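# Move glass flask from heating mantle into cork ring on desk

## Task

Lift the round-bottom flask out of the heating mantle and set it upright in one of the cork rings, which start on the shelved bench by the window, so that ring and flask end up on the desk. It fails if the flask ever touches the floor, breaks from a drop of more than a few centimetres or a hard knock, or the robot tips over or finishes leaning. At the end the gripper must have released it and moved away, and the flask must stay upright in the ring without the robot holding it.

## Robot and tools

Robot: a Hello Robot Stretch 4, a single-arm mobile manipulator. It has an omni-wheel base, a lift running up a mast, a telescoping arm that reaches forward, a three-joint wrist (yaw, pitch, roll) and a two-finger gripper with springy steel fingers. It stands about 1.6 m tall, and the base rim lies within 0.23 m of the base origin.

Frames: the base frame has its origin on the floor below the base centre, with x ahead, y to the left and z up. hand_pose is reported in this frame and marks a point between the open fingertips. Its printed value can be a little off. With every wrist joint at 0, the hand axes line up with the base axes. The odometry frame is where the base frame was when the scene began.

execute_actions(actions, cameras): actions is a list holding one action or none. An empty list only returns the state and images. An action may contain "base", "joints" or both, plus optional "pace" and "contact_limits". Alternatively it contains only {"end_of_arm": "enable_torque"}, which re-powers any wrist or gripper motor that shut itself off. All motions in one action start together.
- base takes exactly one relative move, measured from the base pose in the latest reported state. translate_m drives straight, forward positive, -2 to 2 m. strafe_m slides sideways, left positive, -2 to 2 m. rotate_rad turns in place, counter-clockwise (left) positive, -3.2 to 3.2.
- joints is a dictionary of absolute targets by name. lift_m runs 0 to 1.2 m. arm_m is extension, 0 to 0.55 m. wrist_yaw_rad runs -1.134 to 4.276: 0 points forward, positive turns left, 3.14 is folded back, and above 3.4 the arm may get in the way. wrist_pitch_rad runs -1.117 to 4.259: 0 is level, 1.57 points straight down. wrist_roll_rad runs -1.117 to 4.259, and positive turns clockwise when viewed from behind. gripper_m is the fingertip gap, -0.038 to 0.141 m, and values below 0 press the tips together. A joint target outside its range is clipped and reported. Any other bad value or unknown key gets the whole call refused.
- pace is "slow", "default", "fast" or "max". Base speeds are 0.1/0.3/0.4/0.6 m/s and 1/2/3/4 rad/s, and both are lowered when the lift is high.
- contact_limits: {"arm_m": 0 to 0.75} sets how hard the arm may push before it halts. The default is 0.5.
- cameras: any of head_camera, head_left_camera, head_right_camera, wrist_camera, or "all". Omitting it gives all of them; [] gives none.
Any joint or base you leave out of an action may keep pushing toward its earlier target. A single action runs for at most 15 s.

wait(seconds 0-10) lets the scene run and returns the state. zoom_image(camera, region [x0,y0,x1,y1] in pixels, at most 504x504) shows a closer view of the latest image. read_manual gives licence text only. finished_scene(scene) ends the scene for good.

Result lines: base_status and joint_status describe how each motion ended. "done" means reached (for the base it means the wheels turned the full amount, even if they slipped). "off_target" means it stopped short and may still be pushing. "contact_stop_at_<key>" means it hit something; that part then goes slack, so a lift may sink or the wheels may roll. "limit_stop_at_<name>" means a built-in limit stopped it. With tilt, the robot leans more than 6 degrees and the lift, arm and wheels go slack. With own_body, a self-collision was avoided; moving away from the body still works. "torque_fault" means a wrist motor went limp, and you fix it with enable_torque. on_its_own covers uncommanded behaviour; there, "held at" is the held target, not the measured position. lidar_m lists 12 distances in 30-degree sectors: the 1st is ahead, and they go counter-clockwise (4th left, 7th behind, 10th right). "-" means nothing seen or closer than 0.25 m. It misses glass and thin legs. wrist_depth_mm is a 7x7 grid of depths (100-2000 mm) and does not show glass. base_odometry counts wheel turns. If turned_by_wheels and turned_by_imu differ by more than about 0.1 rad, the base hit something or slipped. base_tilt is in degrees. motor_effort is given as percent, with the peak in brackets; a firm grip raises gripper effort, and a held load shifts wrist pitch effort. The gripper_m reading does not tell you whether something is held.

Gripping: command a gap smaller than the object's width. Going lower squeezes harder and pulls the object toward the wrist. If the fingertips catch on a surface, raise the lift.

Tips: to unfold at the start, send lift_m 0.4 with wrist_yaw_rad 0. With the wrist pitched up and rolled, expect own_body stops. The robot can tip if it drives or turns carrying more than 1 kg with arm_m above 0.2, or if it pushes hard from high up. The head cameras aim ahead and down, so rotate the base to look elsewhere. Moving the glass flask calls for slow paces and low contact limits, and it should be lowered only a short distance onto the ring. Avoid knocks, drops, slips and hard pushes.

Each tool is called after ">>>" in YAML: its name, and indented under it one key for each argument.

## Session

>>> execute_actions:
  actions: []

Scene clock: 0.00 s.
base_odometry: x=+0.000 y=+0.000 heading=+0.000 (m, m, rad; odometry frame)
turned_by_wheels: +0.000 (rad since the last result)
turned_by_imu: +0.000 (rad since the last result)
base_tilt: forward=-0.6 right=+0.1 (deg)
lidar_m: 1.77 1.35 1.24 1.31 1.46 1.38 2.23 1.75 1.03 1.09 1.49 1.75
base_status: not commanded
joint_positions: lift_m=+0.173 arm_m=+0.001 wrist_yaw_rad=+3.096 wrist_pitch_rad=-0.008 wrist_roll_rad=-0.010 gripper_m=+0.057
joint_status: not commanded
motor_effort: lift_m=+19 arm_m=+0 wrist_yaw_rad=-3 wrist_pitch_rad=-7 wrist_roll_rad=+0 gripper_m=-2 wheel_0=+0 wheel_1=+0 wheel_2=+0 (%)
hand_pose: x=-0.1122 y=+0.1005 z=+0.3538 quat_wxyz=(+0.023, +0.004, -0.005, +1.000) (m; base frame)
wrist_depth_mm: - 137 - - - 1366 1229 / - 129 - - 1983 1863 1808 / - 131 197 - - - 1808 / 115 139 - - - - 1808 / 1618 - - - 1756 1863 1756 / 1255 1308 197 1229 195 1118 1118 / 854 854 866 108 820 768 778
pictures: head_camera, head_left_camera, head_right_camera, wrist_camera
Images, in order (width x height): head_camera 420x560, head_left_camera 420x672, head_right_camera 420x672, wrist_camera 616x392.

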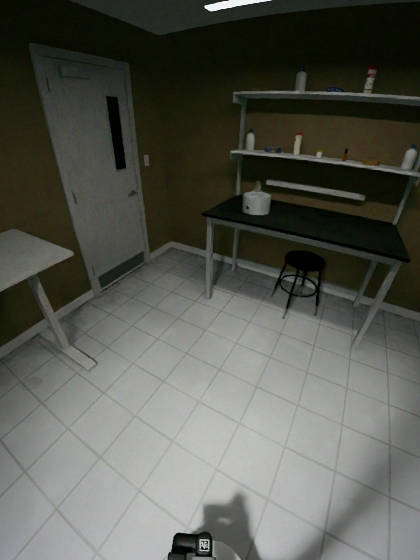

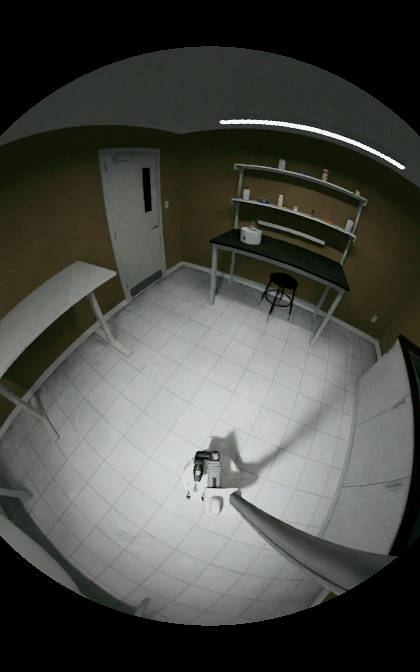

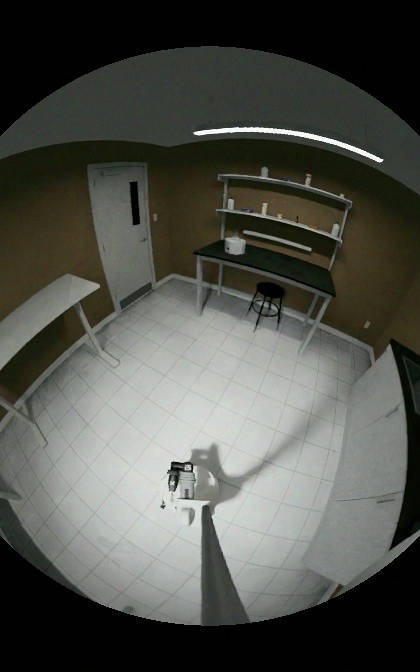

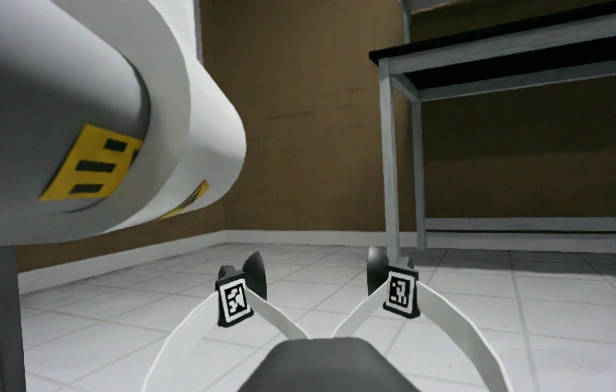

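Another bench is behind.

>>> execute_actions:
  actions:
    - {"base":{"rotate_rad":2.7},"joints":{"lift_m":0.4,"wrist_yaw_rad":0}}
  cameras: ["head_camera","head_left_camera"]

Scene clock: 5.23 s.
base_odometry: x=+0.000 y=+0.000 heading=+2.700 (m, m, rad; odometry frame)
turned_by_wheels: +2.700 (rad since the last result)
turned_by_imu: +2.718 (rad since the last result)
base_tilt: forward=-0.6 right=+0.0 (deg)
lidar_m: 1.38 2.28 1.08 1.03 1.11 1.55 1.86 1.81 1.31 1.26 1.35 1.41
base_status: done
joint_positions: lift_m=+0.400 arm_m=+0.001 wrist_yaw_rad=+0.001 wrist_pitch_rad=-0.008 wrist_roll_rad=-0.010 gripper_m=+0.057
joint_status: all done
motor_effort: lift_m=+21(24) arm_m=+0(0) wrist_yaw_rad=-3(11) wrist_pitch_rad=-7(6) wrist_roll_rad=-1(2) gripper_m=-1(2) wheel_0=-1(6) wheel_1=-1(6) wheel_2=-1(10) (%)
hand_pose: x=+0.4605 y=-0.0872 z=+0.5802 quat_wxyz=(+1.000, -0.005, -0.004, +0.000) (m; base frame)
wrist_depth_mm: - 1863 1983 1863 1756 1808 1756 / - 1983 1863 1863 1808 1160 1160 / - - 1921 1808 1921 1863 1808 / - - 1921 1983 1921 1921 1863 / - - - 1921 1983 1863 1863 / - - 198 1808 195 1708 1661 / 1397 1336 1281 108 1255 1160 1205
pictures: head_camera, head_left_camera
Images, in order (width x height): head_camera 420x560, head_left_camera 420x672.

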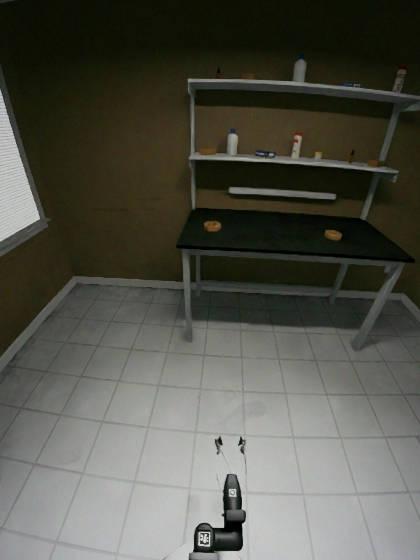

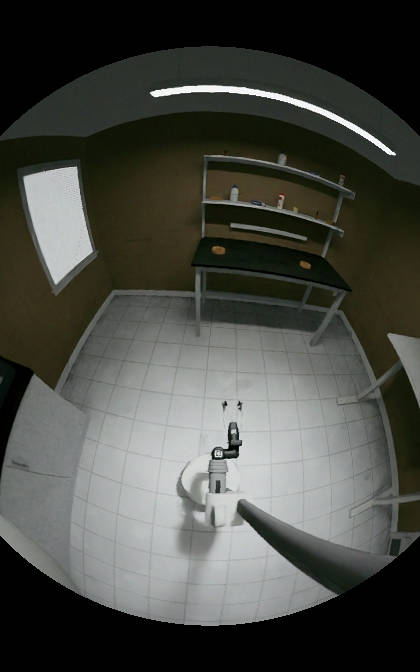

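>>> execute_actions:
  actions:
    - {"base":{"translate_m":0.8},"joints":{"lift_m":0.95,"wrist_pitch_rad":0.6,"gripper_m":0.13}}
  cameras: ["head_camera","wrist_camera"]

Scene clock: 14.20 s.
base_odometry: x=-0.723 y=+0.342 heading=+2.700 (m, m, rad; odometry frame)
turned_by_wheels: +0.000 (rad since the last result)
turned_by_imu: -0.002 (rad since the last result)
base_tilt: forward=-0.6 right=+0.0 (deg)
lidar_m: 0.59 0.63 1.65 1.55 1.15 1.51 3.32 1.78 1.31 1.29 0.80 0.58
base_status: done
joint_positions: lift_m=+0.950 arm_m=+0.001 wrist_yaw_rad=+0.000 wrist_pitch_rad=+0.602 wrist_roll_rad=-0.010 gripper_m=+0.130
joint_status: all done
motor_effort: lift_m=+22(24) arm_m=+0(0) wrist_yaw_rad=+0(1) wrist_pitch_rad=-5(4) wrist_roll_rad=+0(1) gripper_m=+1(0) wheel_0=-1(6) wheel_1=-1(3) wheel_2=+1(11) (%)
hand_pose: x=+0.4099 y=-0.0873 z=+0.9647 quat_wxyz=(+0.955, -0.005, +0.296, +0.002) (m; base frame)
wrist_depth_mm: 1060 1060 931 891 854 820 809 / 1182 691 603 603 585 569 564 / 1281 473 466 455 452 442 430 / 1464 492 488 484 477 473 473 / 1499 580 1499 1430 1430 1366 1397 / 1397 1336 741 1336 1255 1205 1281 / 1205 1160 1160 108 1160 1118 1138
pictures: head_camera, wrist_camera
camera_calibration (this result's frames):
wrist_camera: T_world_to_cam=[[-0.00149132, -0.999431, -0.0337062, -0.0441375], [-0.599456, 0.0278722, -0.799922, 1.06701], [0.800406, 0.0190125, -0.599156, 0.481314], [0, 0, 0, 1]] pos_world=[0.254311, -0.0830032, 1.14042]
Images, in order (width x height): head_camera 420x560, wrist_camera 616x392.

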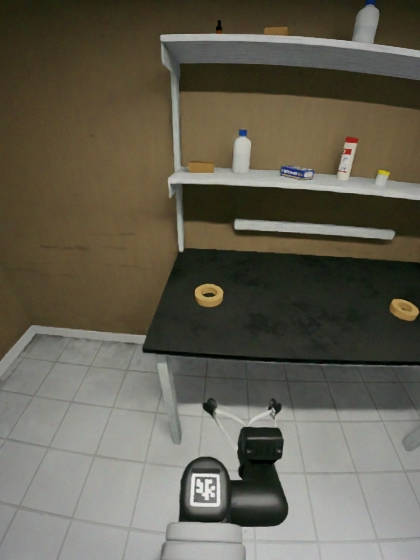

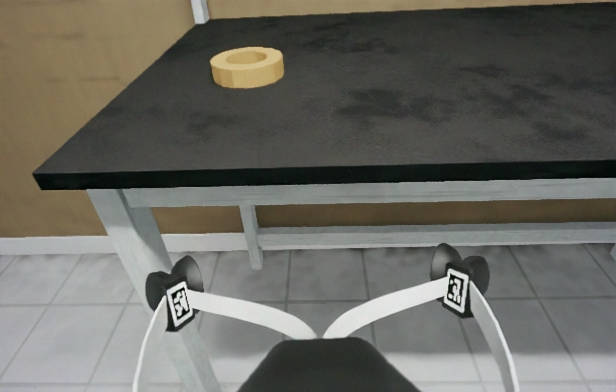

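>>> execute_actions:
  actions:
    - {"base":{"strafe_m":0.1},"joints":{"lift_m":1.0,"arm_m":0.3,"gripper_m":0.141}}
  cameras: ["wrist_camera"]

Scene clock: 22.87 s.
base_odometry: x=-0.766 y=+0.252 heading=+2.700 (m, m, rad; odometry frame)
turned_by_wheels: +0.000 (rad since the last result)
turned_by_imu: +0.001 (rad since the last result)
base_tilt: forward=-0.6 right=+0.1 (deg)
lidar_m: 0.58 1.45 1.55 1.47 1.06 1.41 3.34 1.96 1.45 1.39 0.82 0.61
base_status: done
joint_positions: lift_m=+1.000 arm_m=+0.299 wrist_yaw_rad=+0.000 wrist_pitch_rad=+0.602 wrist_roll_rad=-0.010 gripper_m=+0.141
joint_status: all done
motor_effort: lift_m=+22(23) arm_m=+8(7) wrist_yaw_rad=-2(3) wrist_pitch_rad=-5(7) wrist_roll_rad=-1(1) gripper_m=+1(1) wheel_0=+0(7) wheel_1=+1(7) wheel_2=+0(1) (%)
hand_pose: x=+0.7073 y=-0.0874 z=+1.0146 quat_wxyz=(+0.955, -0.005, +0.296, +0.002) (m; base frame)
wrist_depth_mm: 809 798 809 778 788 798 788 / 854 866 809 732 715 691 683 / 960 960 569 554 544 535 521 / 1060 1042 455 402 436 433 427 / 1205 397 377 373 368 364 362 / 1336 314 307 320 301 297 307 / 1205 286 286 108 278 274 273
pictures: wrist_camera
camera_calibration (this result's frames):
wrist_camera: T_world_to_cam=[[-0.00166848, -0.99943, -0.0337057, -0.0419265], [-0.599609, 0.0279743, -0.799804, 1.28524], [0.800292, 0.0188758, -0.599314, 0.273414], [0, 0, 0, 1]] pos_world=[0.55176, -0.0830172, 1.19039]
Images, in order (width x height): wrist_camera 616x392.

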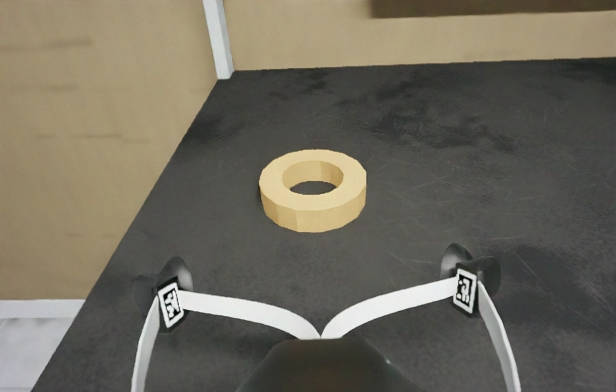

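>>> execute_actions:
  actions:
    - {"joints":{"arm_m":0.475}}
  cameras: []

>>> execute_actions:
  actions:
    - {"joints":{"lift_m":0.935},"pace":"slow"}
  cameras: ["wrist_camera","head_camera"]

Scene clock: 29.23 s.
base_odometry: x=-0.766 y=+0.252 heading=+2.700 (m, m, rad; odometry frame)
turned_by_wheels: +0.000 (rad since the last result)
turned_by_imu: +0.001 (rad since the last result)
base_tilt: forward=-0.6 right=+0.1 (deg)
lidar_m: 0.56 1.42 1.56 1.52 1.04 1.40 3.29 1.96 1.42 1.40 0.81 0.60
base_status: not commanded
joint_positions: lift_m=+1.000 arm_m=+0.474 wrist_yaw_rad=+0.000 wrist_pitch_rad=+0.602 wrist_roll_rad=-0.010 gripper_m=+0.141
joint_status: all done
motor_effort: lift_m=+22(22) arm_m=+8(8) wrist_yaw_rad=-3(1) wrist_pitch_rad=-4(5) wrist_roll_rad=-1(2) gripper_m=+2(2) wheel_0=+1(1) wheel_1=+1(1) wheel_2=+0(1) (%)
hand_pose: x=+0.8823 y=-0.0874 z=+1.0146 quat_wxyz=(+0.955, -0.005, +0.296, +0.002) (m; base frame)
wrist_depth_mm: 640 627 621 627 634 621 627 / 699 691 676 676 676 661 647 / 768 768 569 559 544 535 521 / 854 831 452 445 439 436 430 / 976 397 379 364 368 359 357 / 1078 314 298 314 290 297 310 / 1229 287 283 108 271 274 272
pictures: none
No camera images: the call's "cameras" was empty. Leave "cameras" out to get every camera's image.

Scene clock: 30.67 s.
base_odometry: x=-0.766 y=+0.252 heading=+2.700 (m, m, rad; odometry frame)
turned_by_wheels: +0.000 (rad since the last result)
turned_by_imu: +0.000 (rad since the last result)
base_tilt: forward=-0.6 right=+0.0 (deg)
lidar_m: 0.58 1.47 1.56 1.51 1.04 1.40 3.32 1.94 1.44 1.41 0.81 0.61
base_status: not commanded
joint_positions: lift_m=+0.935 arm_m=+0.474 wrist_yaw_rad=+0.000 wrist_pitch_rad=+0.602 wrist_roll_rad=-0.010 gripper_m=+0.141
joint_status: all done
motor_effort: lift_m=+15(22) arm_m=+8(8) wrist_yaw_rad=-2(1) wrist_pitch_rad=-5(6) wrist_roll_rad=+0(1) gripper_m=+1(2) wheel_0=+1(1) wheel_1=+1(1) wheel_2=-1(0) (%)
hand_pose: x=+0.8823 y=-0.0874 z=+0.9502 quat_wxyz=(+0.955, -0.005, +0.296, +0.002) (m; base frame)
wrist_depth_mm: 640 640 621 634 627 621 621 / 699 699 569 554 549 530 512 / 768 741 430 424 415 404 399 / 854 353 347 290 334 329 325 / 946 293 271 277 257 276 274 / 255 239 224 210 219 226 237 / 223 220 217 108 212 209 208
pictures: head_camera, wrist_camera
camera_calibration (this result's frames):
wrist_camera: T_world_to_cam=[[-0.00176069, -0.99943, -0.0337057, -0.0437459], [-0.59961, 0.0280296, -0.799801, 1.33866], [0.80029, 0.0188021, -0.599318, 0.0947694], [0, 0, 0, 1]] pos_world=[0.726753, -0.0830248, 1.12598]
Images, in order (width x height): head_camera 420x560, wrist_camera 616x392.

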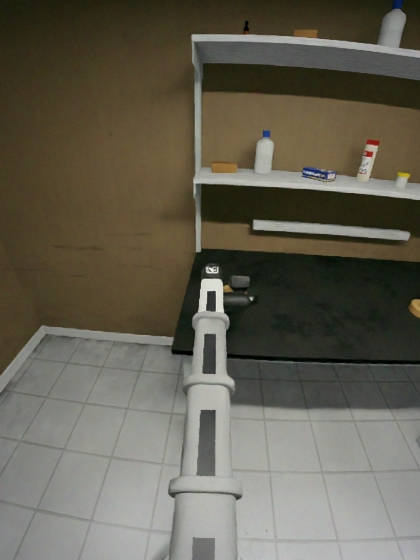

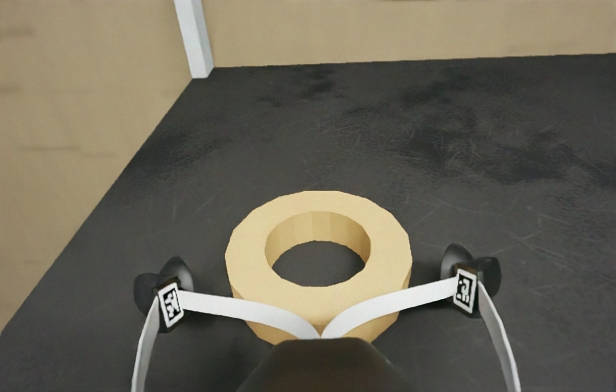

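>>> execute_actions:
  actions:
    - {"joints":{"lift_m":0.92,"arm_m":0.515},"pace":"slow"}
  cameras: ["wrist_camera"]

>>> execute_actions:
  actions:
    - {"joints":{"gripper_m":0.08}}
  cameras: ["wrist_camera"]

Scene clock: 39.57 s.
base_odometry: x=-0.766 y=+0.252 heading=+2.700 (m, m, rad; odometry frame)
turned_by_wheels: +0.000 (rad since the last result)
turned_by_imu: +0.001 (rad since the last result)
base_tilt: forward=-0.6 right=+0.0 (deg)
lidar_m: 0.59 1.47 1.53 1.48 1.04 1.40 3.34 1.93 1.44 1.40 0.79 0.60
base_status: not commanded
joint_positions: lift_m=+0.920 arm_m=+0.513 wrist_yaw_rad=-0.001 wrist_pitch_rad=+0.601 wrist_roll_rad=-0.010 gripper_m=+0.141
joint_status: all done
motor_effort: lift_m=+13(14) arm_m=+10(10) wrist_yaw_rad=+1(2) wrist_pitch_rad=-4(4) wrist_roll_rad=-1(1) gripper_m=+1(2) wheel_0=+0(0) wheel_1=+1(1) wheel_2=-1(0) (%)
hand_pose: x=+0.9221 y=-0.0877 z=+0.9355 quat_wxyz=(+0.955, -0.005, +0.296, +0.001) (m; base frame)
wrist_depth_mm: 597 597 580 585 591 585 580 / 654 654 544 525 512 500 480 / 723 691 407 399 389 377 375 / 809 330 325 320 314 306 304 / 842 274 265 241 231 257 257 / 237 223 196 229 185 211 221 / 207 204 196 108 179 193 194
pictures: wrist_camera
camera_calibration (this result's frames):
wrist_camera: T_world_to_cam=[[-0.00276017, -0.999428, -0.0337069, -0.0434912], [-0.599071, 0.0286416, -0.800184, 1.35067], [0.800691, 0.0179842, -0.598807, 0.0532133], [0, 0, 0, 1]] pos_world=[0.766422, -0.0831088, 1.11119]
Images, in order (width x height): wrist_camera 616x392.

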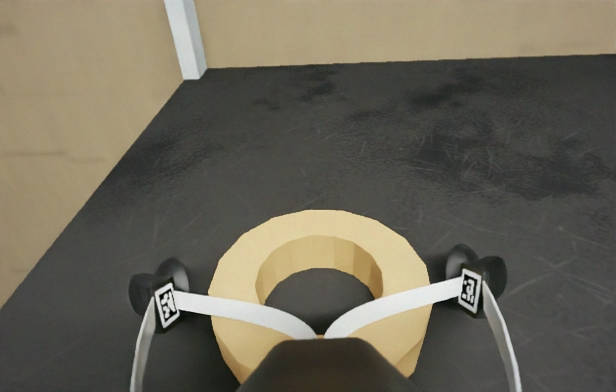

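Scene clock: 41.20 s.
base_odometry: x=-0.766 y=+0.252 heading=+2.700 (m, m, rad; odometry frame)
turned_by_wheels: +0.000 (rad since the last result)
turned_by_imu: +0.000 (rad since the last result)
base_tilt: forward=-0.6 right=+0.1 (deg)
lidar_m: 0.59 1.47 1.57 1.51 1.06 1.41 3.32 1.98 1.46 1.38 0.80 0.62
base_status: not commanded
joint_positions: lift_m=+0.920 arm_m=+0.514 wrist_yaw_rad=+0.000 wrist_pitch_rad=+0.599 wrist_roll_rad=-0.010 gripper_m=+0.080
joint_status: all done
motor_effort: lift_m=+14(14) arm_m=+8(9) wrist_yaw_rad=+1(3) wrist_pitch_rad=+1(9) wrist_roll_rad=-1(1) gripper_m=-20(21) wheel_0=+1(1) wheel_1=+1(1) wheel_2=+0(0) (%)
hand_pose: x=+0.9228 y=-0.0874 z=+0.9358 quat_wxyz=(+0.955, -0.005, +0.295, +0.002) (m; base frame)
wrist_depth_mm: 597 597 585 591 591 591 580 / 661 647 544 525 517 504 484 / 723 691 404 399 389 382 375 / 798 330 325 320 312 309 304 / 866 273 263 232 219 258 256 / 239 230 191 229 188 190 221 / 207 200 180 108 168 192 195
pictures: wrist_camera
camera_calibration (this result's frames):
wrist_camera: T_world_to_cam=[[-0.00147907, -0.999431, -0.0336882, -0.0443913], [-0.597664, 0.0278929, -0.801261, 1.351], [0.801745, 0.0189491, -0.597366, 0.0506069], [0, 0, 0, 1]] pos_world=[0.766803, -0.0830081, 1.11124]
Images, in order (width x height): wrist_camera 616x392.

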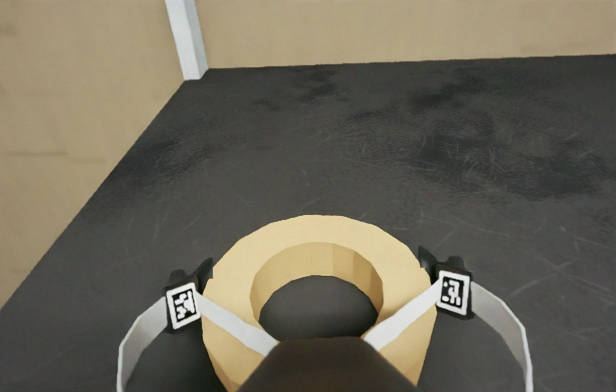

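Gripped. Lift, retract, turn right toward desk.

>>> execute_actions:
  actions:
    - {"joints":{"lift_m":1.0}}
  cameras: []

>>> execute_actions:
  actions:
    - {"joints":{"arm_m":0.05},"base":{"translate_m":-0.5}}
  cameras: []

>>> execute_actions:
  actions:
    - {"base":{"rotate_rad":-1.57}}
  cameras: ["head_camera","wrist_camera"]

Scene clock: 48.27 s.
base_odometry: x=-0.766 y=+0.252 heading=+2.700 (m, m, rad; odometry frame)
turned_by_wheels: +0.000 (rad since the last result)
turned_by_imu: +0.001 (rad since the last result)
base_tilt: forward=-0.6 right=+0.0 (deg)
lidar_m: 0.56 1.47 1.54 1.51 1.01 1.39 3.28 1.92 1.44 1.37 0.80 0.62
base_status: not commanded
joint_positions: lift_m=+1.000 arm_m=+0.514 wrist_yaw_rad=+0.000 wrist_pitch_rad=+0.602 wrist_roll_rad=-0.010 gripper_m=+0.080
joint_status: all done
motor_effort: lift_m=+22(23) arm_m=+8(8) wrist_yaw_rad=-2(2) wrist_pitch_rad=-8(8) wrist_roll_rad=+0(2) gripper_m=-21(23) wheel_0=+1(1) wheel_1=+1(1) wheel_2=-1(1) (%)
hand_pose: x=+0.9223 y=-0.0874 z=+1.0145 quat_wxyz=(+0.955, -0.005, +0.297, +0.002) (m; base frame)
wrist_depth_mm: 597 597 585 591 585 585 591 / 661 661 640 640 634 634 621 / 732 723 569 549 544 530 517 / 798 798 449 442 439 430 427 / 917 397 368 232 219 362 357 / 1042 322 191 319 187 190 310 / 1182 283 181 108 168 270 273
pictures: none
No camera images: the call's "cameras" was empty. Leave "cameras" out to get every camera's image.

Scene clock: 51.43 s.
base_odometry: x=-0.314 y=+0.038 heading=+2.700 (m, m, rad; odometry frame)
turned_by_wheels: +0.000 (rad since the last result)
turned_by_imu: +0.002 (rad since the last result)
base_tilt: forward=-0.6 right=+0.0 (deg)
lidar_m: 0.48 2.00 1.61 0.92 1.01 1.46 2.10 2.21 1.43 1.39 1.46 1.15
base_status: done
joint_positions: lift_m=+1.000 arm_m=+0.051 wrist_yaw_rad=+0.000 wrist_pitch_rad=+0.603 wrist_roll_rad=-0.010 gripper_m=+0.080
joint_status: all done
motor_effort: lift_m=+22(22) arm_m=-8(8) wrist_yaw_rad=-1(1) wrist_pitch_rad=-6(9) wrist_roll_rad=+0(0) gripper_m=-24(22) wheel_0=-1(6) wheel_1=+0(7) wheel_2=-1(7) (%)
hand_pose: x=+0.4600 y=-0.0874 z=+1.0144 quat_wxyz=(+0.955, -0.005, +0.297, +0.001) (m; base frame)
wrist_depth_mm: 1499 1499 1464 1078 1042 991 976 / 1708 1618 878 866 842 854 831 / 1808 1808 1708 1756 1756 1756 1708 / 1921 1983 1921 1808 1863 1808 1808 / 1661 1618 1576 232 219 1576 1537 / 1430 1397 191 1366 187 190 1308 / 1281 1205 181 108 168 1182 1160
pictures: none
No camera images: the call's "cameras" was empty. Leave "cameras" out to get every camera's image.

Scene clock: 53.70 s.
base_odometry: x=-0.314 y=+0.038 heading=+1.130 (m, m, rad; odometry frame)
turned_by_wheels: -1.570 (rad since the last result)
turned_by_imu: -1.579 (rad since the last result)
base_tilt: forward=-0.6 right=+0.1 (deg)
lidar_m: 0.49 1.49 1.10 1.08 1.98 1.60 0.92 0.97 1.44 2.05 2.16 1.41
base_status: done
joint_positions: lift_m=+1.000 arm_m=+0.051 wrist_yaw_rad=+0.000 wrist_pitch_rad=+0.603 wrist_roll_rad=-0.010 gripper_m=+0.080
joint_status: not commanded
motor_effort: lift_m=+22(22) arm_m=-8(8) wrist_yaw_rad=-1(2) wrist_pitch_rad=-8(9) wrist_roll_rad=-1(1) gripper_m=-22(23) wheel_0=+0(4) wheel_1=+1(5) wheel_2=+0(7) (%)
hand_pose: x=+0.4600 y=-0.0874 z=+1.0144 quat_wxyz=(+0.955, -0.005, +0.297, +0.002) (m; base frame)
wrist_depth_mm: 1756 1708 1229 1160 1756 1708 1366 / 1983 1863 1921 1921 1921 1808 1808 / - - - - - - - / - - 1863 1863 1863 1808 1808 / 1708 1661 1537 233 219 1576 1537 / 1464 1397 192 1397 188 190 1336 / 1229 1205 181 108 168 1182 1182
pictures: head_camera, wrist_camera
camera_calibration (this result's frames):
wrist_camera: T_world_to_cam=[[-0.00172085, -0.999433, -0.0336311, -0.0424145], [-0.600304, 0.0279296, -0.799284, 1.1366], [0.79977, 0.0188134, -0.600012, 0.472165], [0, 0, 0, 1]] pos_world=[0.304607, -0.0830182, 1.19034]
Images, in order (width x height): head_camera 420x560, wrist_camera 616x392.

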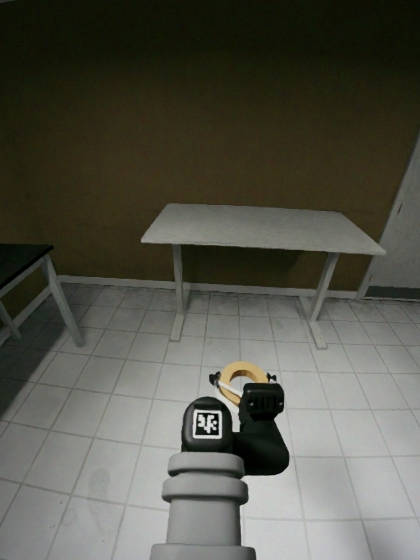

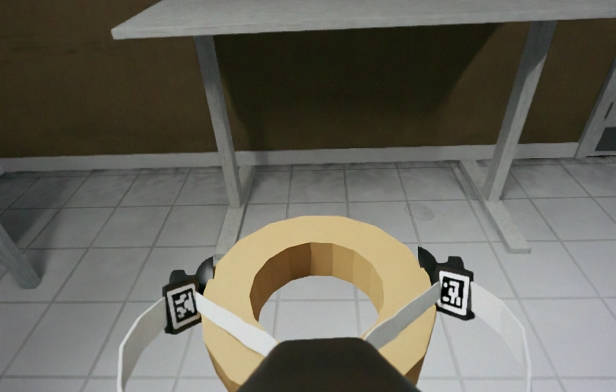

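>>> execute_actions:
  actions:
    - {"base":{"strafe_m":-0.4},"joints":{"lift_m":1.08}}
  cameras: []

>>> execute_actions:
  actions:
    - {"base":{"translate_m":0.85},"joints":{"arm_m":0.35}}
  cameras: ["head_camera","wrist_camera"]

Scene clock: 67.67 s.
base_odometry: x=+0.048 y=-0.133 heading=+1.130 (m, m, rad; odometry frame)
turned_by_wheels: +0.000 (rad since the last result)
turned_by_imu: +0.001 (rad since the last result)
base_tilt: forward=-0.6 right=+0.0 (deg)
lidar_m: 1.36 1.41 1.53 1.49 2.12 0.99 0.96 1.02 1.43 1.65 1.75 1.39
base_status: done
joint_positions: lift_m=+1.080 arm_m=+0.051 wrist_yaw_rad=+0.000 wrist_pitch_rad=+0.603 wrist_roll_rad=-0.010 gripper_m=+0.080
joint_status: all done
motor_effort: lift_m=+22(23) arm_m=-8(8) wrist_yaw_rad=+0(2) wrist_pitch_rad=-8(7) wrist_roll_rad=+1(1) gripper_m=-20(22) wheel_0=+0(5) wheel_1=+2(10) wheel_2=+0(0) (%)
hand_pose: x=+0.4600 y=-0.0874 z=+1.0944 quat_wxyz=(+0.955, -0.005, +0.297, +0.002) (m; base frame)
wrist_depth_mm: 1756 1397 1281 1255 1205 1281 1756 / 1863 1863 1921 1808 1808 1863 1808 / - - - - - - - / - - - - 1983 - 1921 / 1863 1708 1708 232 218 1661 1661 / 1537 1499 191 1464 187 190 1430 / 1336 1308 180 108 168 1255 1255
pictures: none
No camera images: the call's "cameras" was empty. Leave "cameras" out to get every camera's image.

Scene clock: 71.97 s.
base_odometry: x=+0.410 y=+0.636 heading=+1.130 (m, m, rad; odometry frame)
turned_by_wheels: +0.000 (rad since the last result)
turned_by_imu: -0.002 (rad since the last result)
base_tilt: forward=-0.6 right=+0.1 (deg)
lidar_m: 0.50 0.55 0.79 1.41 1.50 2.52 1.82 1.91 1.74 1.66 0.73 0.54
base_status: done
joint_positions: lift_m=+1.080 arm_m=+0.349 wrist_yaw_rad=+0.000 wrist_pitch_rad=+0.602 wrist_roll_rad=-0.010 gripper_m=+0.080
joint_status: all done
motor_effort: lift_m=+21(22) arm_m=+8(9) wrist_yaw_rad=-3(1) wrist_pitch_rad=-8(7) wrist_roll_rad=-1(0) gripper_m=-20(22) wheel_0=+0(5) wheel_1=+1(4) wheel_2=+0(9) (%)
hand_pose: x=+0.7572 y=-0.0874 z=+1.0945 quat_wxyz=(+0.955, -0.005, +0.297, +0.002) (m; base frame)
wrist_depth_mm: 683 676 668 676 668 661 654 / 750 741 732 723 732 715 707 / 699 676 661 640 627 615 603 / 549 544 530 517 512 496 496 / 455 449 430 232 220 421 413 / 389 377 191 370 187 190 359 / 336 329 180 108 168 315 317
pictures: head_camera, wrist_camera
camera_calibration (this result's frames):
wrist_camera: T_world_to_cam=[[-0.00169231, -0.999433, -0.0336314, -0.0392252], [-0.600153, 0.0279164, -0.799398, 1.37905], [0.799883, 0.0188312, -0.59986, 0.282259], [0, 0, 0, 1]] pos_world=[0.601803, -0.0830164, 1.27041]
Images, in order (width x height): head_camera 420x560, wrist_camera 616x392.

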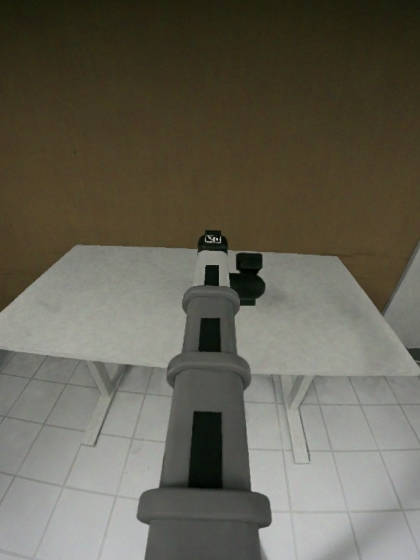

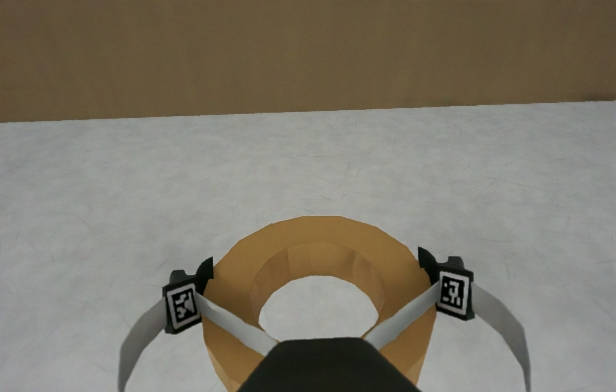

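>>> execute_actions:
  actions:
    - {"joints":{"lift_m":0.956}}
  cameras: []

>>> execute_actions:
  actions:
    - {"joints":{"gripper_m":0.141}}
  cameras: ["wrist_camera"]

>>> execute_actions:
  actions:
    - {"joints":{"lift_m":1.05}}
  cameras: []

>>> execute_actions:
  actions:
    - {"joints":{"arm_m":0.0,"wrist_pitch_rad":0}}
  cameras: ["head_camera"]

>>> execute_actions:
  actions:
    - {"base":{"translate_m":-0.5}}
  cameras: []

>>> execute_actions:
  actions:
    - {"base":{"rotate_rad":-1.57}}
  cameras: ["head_camera","wrist_camera"]

Scene clock: 84.20 s.
base_odometry: x=+0.410 y=+0.636 heading=+1.130 (m, m, rad; odometry frame)
turned_by_wheels: +0.000 (rad since the last result)
turned_by_imu: +0.001 (rad since the last result)
base_tilt: forward=-0.6 right=+0.0 (deg)
lidar_m: 0.50 0.55 0.79 1.43 1.54 2.51 1.83 1.93 1.75 1.66 0.73 0.52
base_status: not commanded
joint_positions: lift_m=+0.956 arm_m=+0.349 wrist_yaw_rad=+0.000 wrist_pitch_rad=+0.601 wrist_roll_rad=-0.010 gripper_m=+0.080
joint_status: all done
motor_effort: lift_m=+14(20) arm_m=+8(8) wrist_yaw_rad=-1(2) wrist_pitch_rad=-3(6) wrist_roll_rad=-1(1) gripper_m=-21(21) wheel_0=+0(0) wheel_1=+1(1) wheel_2=+0(0) (%)
hand_pose: x=+0.7574 y=-0.0874 z=+0.9714 quat_wxyz=(+0.955, -0.005, +0.296, +0.001) (m; base frame)
wrist_depth_mm: 676 676 676 661 654 654 640 / 569 559 544 525 504 496 484 / 424 415 407 397 387 379 373 / 338 330 325 320 310 306 303 / 281 274 263 232 218 258 256 / 238 230 191 228 187 191 220 / 208 200 180 108 167 193 194
pictures: none
No camera images: the call's "cameras" was empty. Leave "cameras" out to get every camera's image.

Scene clock: 85.83 s.
base_odometry: x=+0.410 y=+0.636 heading=+1.130 (m, m, rad; odometry frame)
turned_by_wheels: +0.000 (rad since the last result)
turned_by_imu: +0.000 (rad since the last result)
base_tilt: forward=-0.6 right=+0.0 (deg)
lidar_m: 0.51 0.54 0.79 1.45 1.53 2.47 1.82 1.95 1.74 1.64 0.72 0.55
base_status: not commanded
joint_positions: lift_m=+0.956 arm_m=+0.349 wrist_yaw_rad=+0.000 wrist_pitch_rad=+0.598 wrist_roll_rad=-0.010 gripper_m=+0.141
joint_status: all done
motor_effort: lift_m=+14(14) arm_m=+8(8) wrist_yaw_rad=+0(0) wrist_pitch_rad=+6(5) wrist_roll_rad=+0(1) gripper_m=+1(21) wheel_0=+0(0) wheel_1=+1(1) wheel_2=+0(0) (%)
hand_pose: x=+0.7579 y=-0.0875 z=+0.9721 quat_wxyz=(+0.956, -0.005, +0.295, +0.001) (m; base frame)
wrist_depth_mm: 668 668 676 661 661 654 647 / 585 569 549 535 521 508 492 / 433 421 410 402 397 387 379 / 343 334 327 324 317 312 306 / 282 277 244 239 224 263 259 / 240 232 191 230 187 219 222 / 209 203 196 108 182 194 196
pictures: wrist_camera
camera_calibration (this result's frames):
wrist_camera: T_world_to_cam=[[-0.00199512, -0.999432, -0.0336389, -0.0432098], [-0.596832, 0.0281808, -0.801871, 1.28149], [0.802364, 0.0184769, -0.59655, 0.203184], [0, 0, 0, 1]] pos_world=[0.601718, -0.0830528, 1.14734]
Images, in order (width x height): wrist_camera 616x392.

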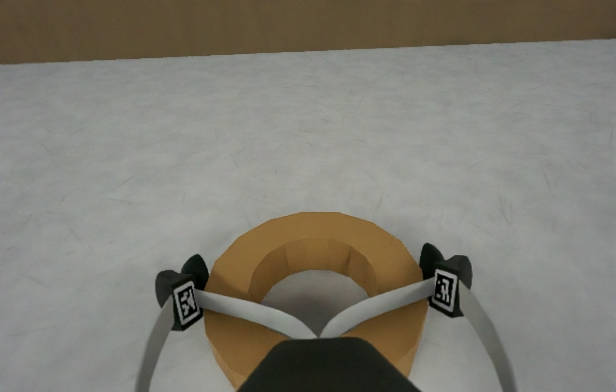

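Scene clock: 87.23 s.
base_odometry: x=+0.410 y=+0.636 heading=+1.130 (m, m, rad; odometry frame)
turned_by_wheels: +0.000 (rad since the last result)
turned_by_imu: +0.000 (rad since the last result)
base_tilt: forward=-0.6 right=+0.1 (deg)
lidar_m: 0.51 0.59 0.80 1.44 1.54 2.50 1.83 1.92 1.73 1.66 0.73 0.55
base_status: not commanded
joint_positions: lift_m=+1.050 arm_m=+0.349 wrist_yaw_rad=+0.000 wrist_pitch_rad=+0.601 wrist_roll_rad=-0.010 gripper_m=+0.141
joint_status: all done
motor_effort: lift_m=+22(24) arm_m=+8(8) wrist_yaw_rad=-3(5) wrist_pitch_rad=-5(4) wrist_roll_rad=+0(0) gripper_m=+1(1) wheel_0=+0(0) wheel_1=+0(1) wheel_2=+0(0) (%)
hand_pose: x=+0.7574 y=-0.0874 z=+1.0647 quat_wxyz=(+0.955, -0.005, +0.296, +0.002) (m; base frame)
wrist_depth_mm: 683 668 661 668 676 668 661 / 741 723 723 723 707 699 699 / 621 609 597 585 569 559 549 / 492 488 477 473 459 455 449 / 413 404 399 389 389 382 377 / 349 330 324 301 315 312 325 / 307 301 293 108 286 287 287
pictures: none
No camera images: the call's "cameras" was empty. Leave "cameras" out to get every camera's image.

Scene clock: 89.40 s.
base_odometry: x=+0.410 y=+0.636 heading=+1.130 (m, m, rad; odometry frame)
turned_by_wheels: +0.000 (rad since the last result)
turned_by_imu: +0.000 (rad since the last result)
base_tilt: forward=-0.7 right=+0.0 (deg)
lidar_m: 0.51 0.55 0.78 1.44 1.55 2.52 1.82 1.93 1.74 1.64 0.70 0.52
base_status: not commanded
joint_positions: lift_m=+1.050 arm_m=+0.003 wrist_yaw_rad=+0.000 wrist_pitch_rad=+0.002 wrist_roll_rad=-0.010 gripper_m=+0.141
joint_status: all done
joint sent to its limit — the command would take arm_m past its lower limit, so that joint was sent only as far as its limit.
motor_effort: lift_m=+22(22) arm_m=-8(11) wrist_yaw_rad=+0(1) wrist_pitch_rad=-8(12) wrist_roll_rad=+0(0) gripper_m=+0(1) wheel_0=+0(0) wheel_1=+1(1) wheel_2=+0(0) (%)
hand_pose: x=+0.4619 y=-0.0874 z=+1.2272 quat_wxyz=(+1.000, -0.005, +0.001, +0.000) (m; base frame)
wrist_depth_mm: 1078 1078 1060 1060 1025 1008 1042 / 1078 1098 1042 1060 1042 1042 1008 / 1118 1098 1098 1060 1060 1060 1025 / 1118 1098 1078 1078 1060 1060 1025 / 1138 1098 1098 1098 1078 1025 1060 / 1042 878 831 946 798 768 866 / 723 691 683 108 654 627 621
pictures: head_camera
Images, in order (width x height): head_camera 420x560.

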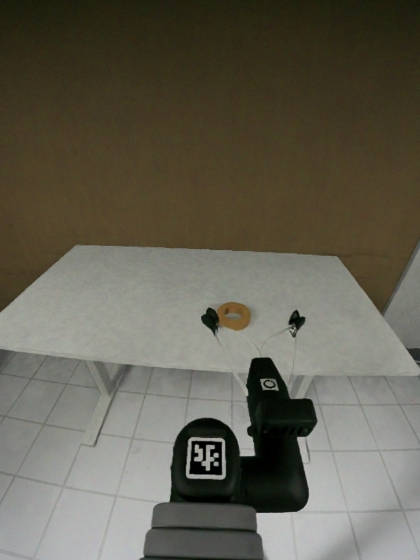

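Scene clock: 92.57 s.
base_odometry: x=+0.197 y=+0.184 heading=+1.130 (m, m, rad; odometry frame)
turned_by_wheels: +0.000 (rad since the last result)
turned_by_imu: +0.002 (rad since the last result)
base_tilt: forward=-0.6 right=+0.0 (deg)
lidar_m: 1.01 1.08 1.51 1.47 1.53 1.34 1.30 1.41 1.69 1.63 1.74 1.05
base_status: done
joint_positions: lift_m=+1.050 arm_m=+0.003 wrist_yaw_rad=+0.000 wrist_pitch_rad=+0.002 wrist_roll_rad=-0.010 gripper_m=+0.141
joint_status: not commanded
motor_effort: lift_m=+22(22) arm_m=-8(8) wrist_yaw_rad=+0(1) wrist_pitch_rad=-7(8) wrist_roll_rad=-1(0) gripper_m=+1(1) wheel_0=-1(5) wheel_1=-1(4) wheel_2=-1(9) (%)
hand_pose: x=+0.4619 y=-0.0874 z=+1.2273 quat_wxyz=(+1.000, -0.005, +0.001, +0.000) (m; base frame)
wrist_depth_mm: 1618 1576 1537 1499 1464 1499 1499 / 1576 1537 1618 1464 1499 1499 1499 / 1618 1576 1618 1537 1499 1537 1537 / 1618 1618 1537 1537 1537 1576 1499 / 1618 1618 1618 1576 1537 1499 1499 / 1060 866 831 946 788 788 1499 / 1661 1661 1618 108 1576 1576 1537
pictures: none
No camera images: the call's "cameras" was empty. Leave "cameras" out to get every camera's image.

Scene clock: 94.93 s.
base_odometry: x=+0.197 y=+0.184 heading=-0.440 (m, m, rad; odometry frame)
turned_by_wheels: -1.570 (rad since the last result)
turned_by_imu: -1.579 (rad since the last result)
base_tilt: forward=-0.6 right=+0.1 (deg)
lidar_m: 1.65 1.77 1.03 1.02 1.08 1.49 1.51 1.58 1.37 1.28 1.38 1.72
base_status: done
joint_positions: lift_m=+1.050 arm_m=+0.003 wrist_yaw_rad=+0.000 wrist_pitch_rad=+0.002 wrist_roll_rad=-0.010 gripper_m=+0.141
joint_status: not commanded
motor_effort: lift_m=+21(22) arm_m=-8(8) wrist_yaw_rad=-3(1) wrist_pitch_rad=-9(8) wrist_roll_rad=-1(0) gripper_m=+4(2) wheel_0=+0(6) wheel_1=+0(3) wheel_2=+1(7) (%)
hand_pose: x=+0.4619 y=-0.0874 z=+1.2273 quat_wxyz=(+1.000, -0.005, +0.001, +0.000) (m; base frame)
wrist_depth_mm: - - - - - - - / - - - - - - - / - - - - - - - / - - - - - - - / - - 1618 1808 1756 - - / - 1499 1464 1921 1464 1499 - / - - - 108 - - -
pictures: head_camera, wrist_camera
camera_calibration (this result's frames):
wrist_camera: T_world_to_cam=[[0.0175793, -0.999432, -0.0287552, -0.0501498], [-0.0439912, 0.0279587, -0.998641, 1.29559], [0.998877, 0.0188204, -0.0434748, -0.176653], [0, 0, 0, 1]] pos_world=[0.234331, -0.0830195, 1.2847]
Images, in order (width x height): head_camera 420x560, wrist_camera 616x392.

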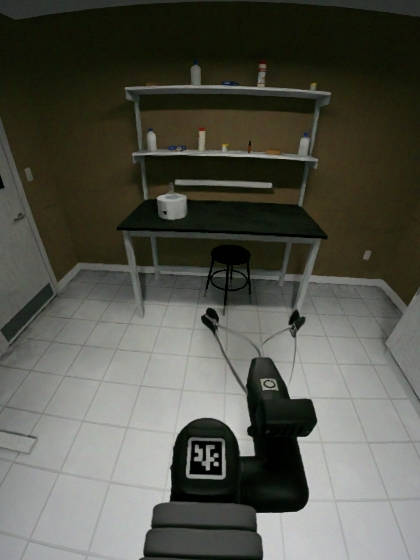

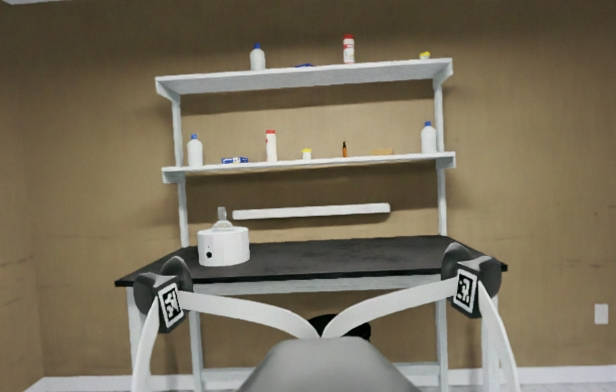

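>>> execute_actions:
  actions:
    - {"base":{"strafe_m":0.35},"joints":{"lift_m":0.96}}
  cameras: []

>>> execute_actions:
  actions:
    - {"base":{"translate_m":1.05}}
  cameras: ["head_camera","wrist_camera"]

Scene clock: 102.87 s.
base_odometry: x=+0.346 y=+0.500 heading=-0.440 (m, m, rad; odometry frame)
turned_by_wheels: +0.000 (rad since the last result)
turned_by_imu: +0.002 (rad since the last result)
base_tilt: forward=-0.6 right=+0.0 (deg)
lidar_m: 1.65 0.91 0.70 0.64 0.69 0.99 1.49 1.57 1.71 1.64 1.79 1.71
base_status: done
joint_positions: lift_m=+0.960 arm_m=+0.003 wrist_yaw_rad=+0.000 wrist_pitch_rad=+0.002 wrist_roll_rad=-0.010 gripper_m=+0.141
joint_status: all done
motor_effort: lift_m=+16(19) arm_m=-8(8) wrist_yaw_rad=-2(1) wrist_pitch_rad=-6(8) wrist_roll_rad=-2(2) gripper_m=+0(0) wheel_0=+1(10) wheel_1=+0(7) wheel_2=+0(1) (%)
hand_pose: x=+0.4619 y=-0.0874 z=+1.1377 quat_wxyz=(+1.000, -0.005, +0.001, +0.000) (m; base frame)
wrist_depth_mm: - - - - - - - / - - - - - - - / - - - - - - - / - - - - - - - / - - - 1576 1576 1464 1618 / 1921 - 1499 - 1661 - - / 1863 - - 108 - - -
pictures: none
No camera images: the call's "cameras" was empty. Leave "cameras" out to get every camera's image.

Scene clock: 107.83 s.
base_odometry: x=+1.296 y=+0.053 heading=-0.440 (m, m, rad; odometry frame)
turned_by_wheels: +0.000 (rad since the last result)
turned_by_imu: -0.003 (rad since the last result)
base_tilt: forward=-0.6 right=+0.0 (deg)
lidar_m: 0.61 0.64 1.40 1.31 0.75 0.94 3.20 3.18 1.76 1.70 0.84 0.65
base_status: done
joint_positions: lift_m=+0.960 arm_m=+0.002 wrist_yaw_rad=+0.000 wrist_pitch_rad=+0.002 wrist_roll_rad=-0.010 gripper_m=+0.141
joint_status: not commanded
motor_effort: lift_m=+16(16) arm_m=-8(8) wrist_yaw_rad=+0(1) wrist_pitch_rad=-7(6) wrist_roll_rad=+0(1) gripper_m=+1(1) wheel_0=-1(8) wheel_1=+1(3) wheel_2=+2(11) (%)
hand_pose: x=+0.4619 y=-0.0874 z=+1.1377 quat_wxyz=(+1.000, -0.005, +0.001, +0.000) (m; base frame)
wrist_depth_mm: 1205 1182 1182 1160 1182 1138 1118 / 1229 1205 1182 1182 976 1138 1025 / 1255 1229 1205 1205 1160 1138 1160 / 1255 1255 1229 1205 1182 1160 1160 / 1255 1255 1138 768 1229 1160 1205 / 1255 778 591 603 676 647 723 / 1281 580 574 108 544 525 517
pictures: head_camera, wrist_camera
camera_calibration (this result's frames):
wrist_camera: T_world_to_cam=[[0.0175794, -0.999432, -0.0287553, -0.0527257], [-0.0439912, 0.0279588, -0.998641, 1.20612], [0.998877, 0.0188204, -0.0434747, -0.180535], [0, 0, 0, 1]] pos_world=[0.234318, -0.0830195, 1.19511]
Images, in order (width x height): head_camera 420x560, wrist_camera 616x392.

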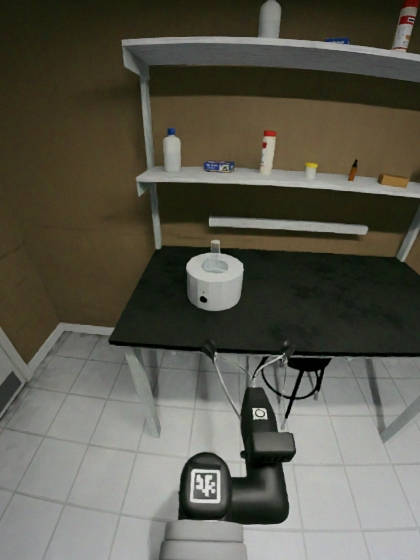

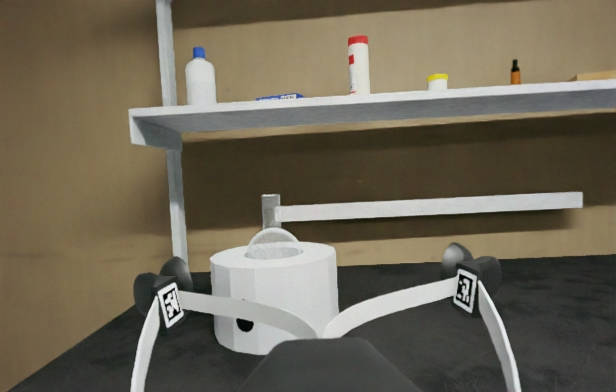

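>>> execute_actions:
  actions:
    - {"base":{"strafe_m":0.08},"joints":{"arm_m":0.3}}
  cameras: ["wrist_camera"]

Scene clock: 114.07 s.
base_odometry: x=+1.330 y=+0.125 heading=-0.440 (m, m, rad; odometry frame)
turned_by_wheels: +0.000 (rad since the last result)
turned_by_imu: +0.001 (rad since the last result)
base_tilt: forward=-0.6 right=+0.0 (deg)
lidar_m: 0.61 0.66 1.33 1.30 0.67 0.83 3.20 3.28 1.83 1.80 0.87 0.64
base_status: done
joint_positions: lift_m=+0.960 arm_m=+0.299 wrist_yaw_rad=+0.000 wrist_pitch_rad=+0.002 wrist_roll_rad=-0.010 gripper_m=+0.141
joint_status: all done
motor_effort: lift_m=+16(16) arm_m=+8(9) wrist_yaw_rad=-2(1) wrist_pitch_rad=-6(8) wrist_roll_rad=+1(1) gripper_m=+1(1) wheel_0=+0(9) wheel_1=-2(8) wheel_2=+0(2) (%)
hand_pose: x=+0.7580 y=-0.0874 z=+1.1378 quat_wxyz=(+1.000, -0.005, +0.001, +0.000) (m; base frame)
wrist_depth_mm: 917 917 917 904 891 866 854 / 931 597 621 647 683 723 750 / 946 946 917 917 891 904 878 / 960 946 931 904 904 891 866 / 976 946 946 931 904 904 891 / 976 946 345 459 338 640 715 / 976 574 355 108 322 521 517
pictures: wrist_camera
camera_calibration (this result's frames):
wrist_camera: T_world_to_cam=[[0.0176046, -0.999432, -0.0287517, -0.0579467], [-0.0437882, 0.0279579, -0.99865, 1.21906], [0.998886, 0.0188398, -0.0432711, -0.476526], [0, 0, 0, 1]] pos_world=[0.530395, -0.0830184, 1.19512]
Images, in order (width x height): wrist_camera 616x392.

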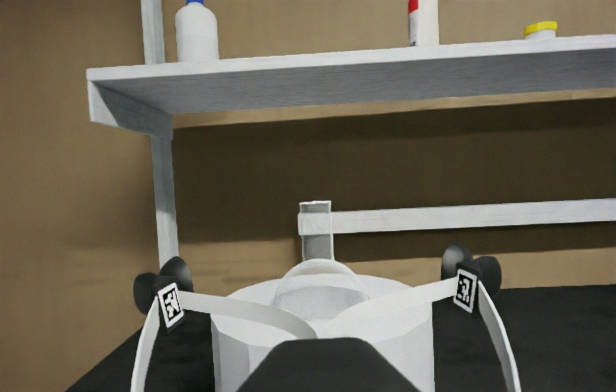

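>>> execute_actions:
  actions:
    - {"joints":{"arm_m":0.46,"gripper_m":0.09},"pace":"slow"}
  cameras: ["wrist_camera","head_camera"]

Scene clock: 122.83 s.
base_odometry: x=+1.330 y=+0.125 heading=-0.440 (m, m, rad; odometry frame)
turned_by_wheels: +0.000 (rad since the last result)
turned_by_imu: +0.001 (rad since the last result)
base_tilt: forward=-0.6 right=+0.0 (deg)
lidar_m: 0.60 0.67 1.35 1.28 0.65 0.84 3.22 3.28 1.85 1.79 0.88 0.64
base_status: not commanded
joint_positions: lift_m=+0.960 arm_m=+0.459 wrist_yaw_rad=+0.000 wrist_pitch_rad=+0.002 wrist_roll_rad=-0.010 gripper_m=+0.090
joint_status: all done
motor_effort: lift_m=+16(16) arm_m=+8(7) wrist_yaw_rad=-3(3) wrist_pitch_rad=-8(7) wrist_roll_rad=+1(2) gripper_m=-1(2) wheel_0=+0(0) wheel_1=-2(2) wheel_2=+0(0) (%)
hand_pose: x=+0.9179 y=-0.0874 z=+1.1378 quat_wxyz=(+1.000, -0.005, +0.001, +0.000) (m; base frame)
wrist_depth_mm: 427 415 424 404 413 433 449 / 469 591 615 647 683 723 723 / 778 768 768 750 741 732 732 / 788 778 768 759 750 732 732 / 798 778 778 759 661 750 741 / 809 788 199 750 325 683 732 / 809 559 285 108 274 263 517
pictures: head_camera, wrist_camera
camera_calibration (this result's frames):
wrist_camera: T_world_to_cam=[[0.0176045, -0.999432, -0.0287518, -0.0607625], [-0.0437882, 0.027958, -0.99865, 1.22606], [0.998886, 0.0188397, -0.0432711, -0.636302], [0, 0, 0, 1]] pos_world=[0.69035, -0.0830184, 1.19512]
Images, in order (width x height): head_camera 420x560, wrist_camera 616x392.

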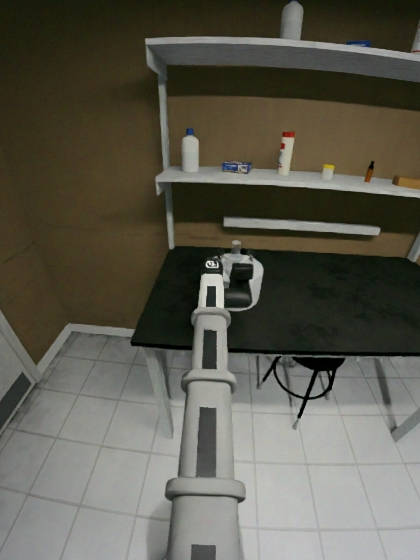

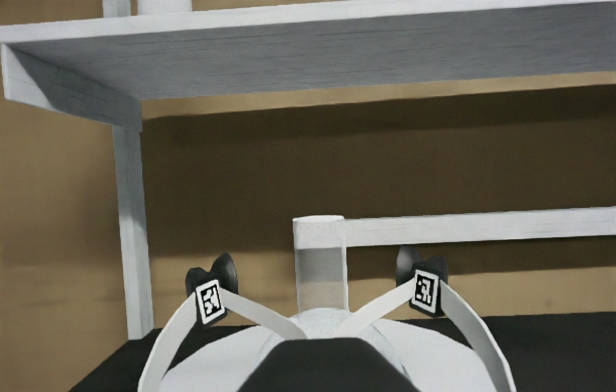

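>>> execute_actions:
  actions:
    - {"joints":{"arm_m":0.475},"pace":"slow"}
  cameras: []

>>> execute_actions:
  actions:
    - {"joints":{"gripper_m":0.0}}
  cameras: ["wrist_camera"]

>>> execute_actions:
  actions:
    - {"joints":{"lift_m":1.12},"pace":"slow"}
  cameras: ["wrist_camera","head_camera"]

Scene clock: 129.00 s.
base_odometry: x=+1.330 y=+0.125 heading=-0.440 (m, m, rad; odometry frame)
turned_by_wheels: +0.000 (rad since the last result)
turned_by_imu: +0.001 (rad since the last result)
base_tilt: forward=-0.6 right=+0.1 (deg)
lidar_m: 0.62 0.66 1.35 1.27 0.66 0.83 3.22 3.29 1.87 1.80 0.87 0.64
base_status: not commanded
joint_positions: lift_m=+0.960 arm_m=+0.474 wrist_yaw_rad=+0.000 wrist_pitch_rad=+0.002 wrist_roll_rad=-0.010 gripper_m=+0.090
joint_status: all done
motor_effort: lift_m=+16(16) arm_m=+8(7) wrist_yaw_rad=-1(1) wrist_pitch_rad=-8(8) wrist_roll_rad=+0(2) gripper_m=-1(4) wheel_0=+0(1) wheel_1=-2(2) wheel_2=+0(0) (%)
hand_pose: x=+0.9329 y=-0.0874 z=+1.1378 quat_wxyz=(+1.000, -0.005, +0.001, +0.000) (m; base frame)
wrist_depth_mm: 402 410 397 404 421 430 445 / 469 580 609 647 715 715 707 / 778 759 741 723 732 732 715 / 768 759 759 741 732 707 723 / 788 759 759 750 647 723 732 / 788 778 198 750 324 723 732 / 798 554 283 108 268 265 521
pictures: none
No camera images: the call's "cameras" was empty. Leave "cameras" out to get every camera's image.

Scene clock: 130.70 s.
base_odometry: x=+1.330 y=+0.125 heading=-0.440 (m, m, rad; odometry frame)
turned_by_wheels: +0.000 (rad since the last result)
turned_by_imu: +0.000 (rad since the last result)
base_tilt: forward=-0.6 right=+0.0 (deg)
lidar_m: 0.59 0.68 1.35 1.28 0.68 0.85 3.19 3.30 1.83 1.78 0.85 0.65
base_status: not commanded
joint_positions: lift_m=+0.960 arm_m=+0.474 wrist_yaw_rad=-0.001 wrist_pitch_rad=+0.001 wrist_roll_rad=-0.010 gripper_m=+0.001
joint_status: all done
motor_effort: lift_m=+16(16) arm_m=+8(8) wrist_yaw_rad=-1(1) wrist_pitch_rad=-3(6) wrist_roll_rad=-2(1) gripper_m=-22(24) wheel_0=+0(1) wheel_1=-2(2) wheel_2=+0(0) (%)
hand_pose: x=+0.9330 y=-0.0876 z=+1.1381 quat_wxyz=(+1.000, -0.005, +0.001, +0.000) (m; base frame)
wrist_depth_mm: 404 404 392 402 415 427 439 / 459 569 615 634 715 715 707 / 768 759 741 741 723 715 707 / 778 759 750 741 741 723 715 / 778 778 750 759 647 723 723 / 778 768 186 759 187 723 723 / 798 535 286 108 271 249 517
pictures: wrist_camera
camera_calibration (this result's frames):
wrist_camera: T_world_to_cam=[[0.0168463, -0.999449, -0.0286008, -0.0607118], [-0.0424938, 0.0278634, -0.998708, 1.22594], [0.998955, 0.0180399, -0.0420009, -0.652876], [0, 0, 0, 1]] pos_world=[0.705311, -0.0830594, 1.1952]
Images, in order (width x height): wrist_camera 616x392.

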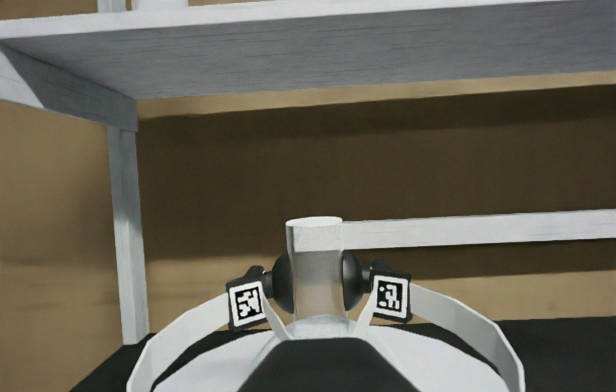

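Scene clock: 132.80 s.
base_odometry: x=+1.330 y=+0.125 heading=-0.440 (m, m, rad; odometry frame)
turned_by_wheels: +0.000 (rad since the last result)
turned_by_imu: +0.000 (rad since the last result)
base_tilt: forward=-0.6 right=+0.1 (deg)
lidar_m: 0.61 0.64 1.36 1.28 0.65 0.85 3.19 3.28 1.85 1.79 0.87 0.66
base_status: not commanded
joint_positions: lift_m=+1.120 arm_m=+0.474 wrist_yaw_rad=-0.001 wrist_pitch_rad=+0.005 wrist_roll_rad=-0.010 gripper_m=+0.001
joint_status: all done
motor_effort: lift_m=+23(25) arm_m=+8(8) wrist_yaw_rad=+0(2) wrist_pitch_rad=-13(14) wrist_roll_rad=-1(1) gripper_m=-22(24) wheel_0=+0(0) wheel_1=-2(2) wheel_2=+0(0) (%)
hand_pose: x=+0.9330 y=-0.0876 z=+1.2965 quat_wxyz=(+1.000, -0.005, +0.002, +0.000) (m; base frame)
wrist_depth_mm: 750 750 741 732 715 707 707 / 759 640 723 732 723 521 707 / 768 640 750 521 715 500 715 / 410 615 759 741 741 732 707 / 788 768 768 750 732 732 715 / 788 768 185 661 186 647 668 / 798 778 778 108 750 741 750
pictures: head_camera, wrist_camera
camera_calibration (this result's frames):
wrist_camera: T_world_to_cam=[[0.0168807, -0.999447, -0.0286629, -0.0560932], [-0.046267, 0.0278554, -0.998541, 1.3874], [0.998786, 0.0181822, -0.0457711, -0.641181], [0, 0, 0, 1]] pos_world=[0.705541, -0.0830507, 1.35442]
Images, in order (width x height): head_camera 420x560, wrist_camera 616x392.

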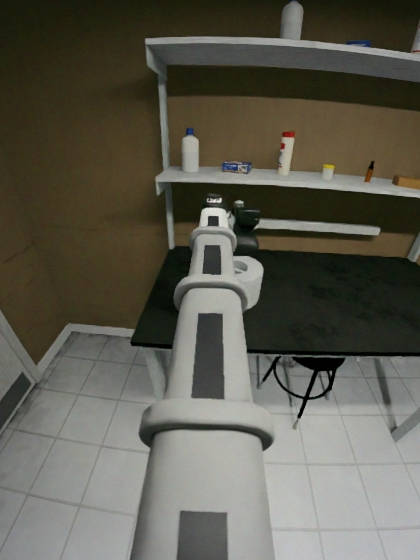

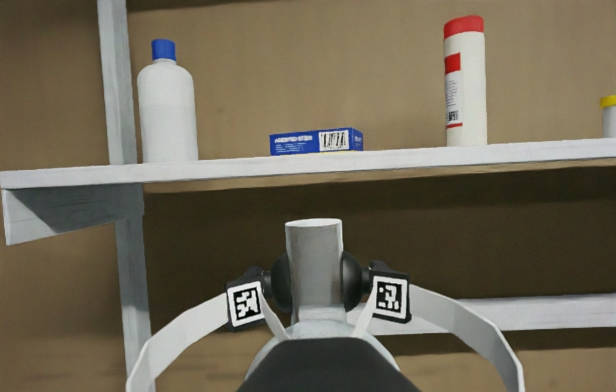

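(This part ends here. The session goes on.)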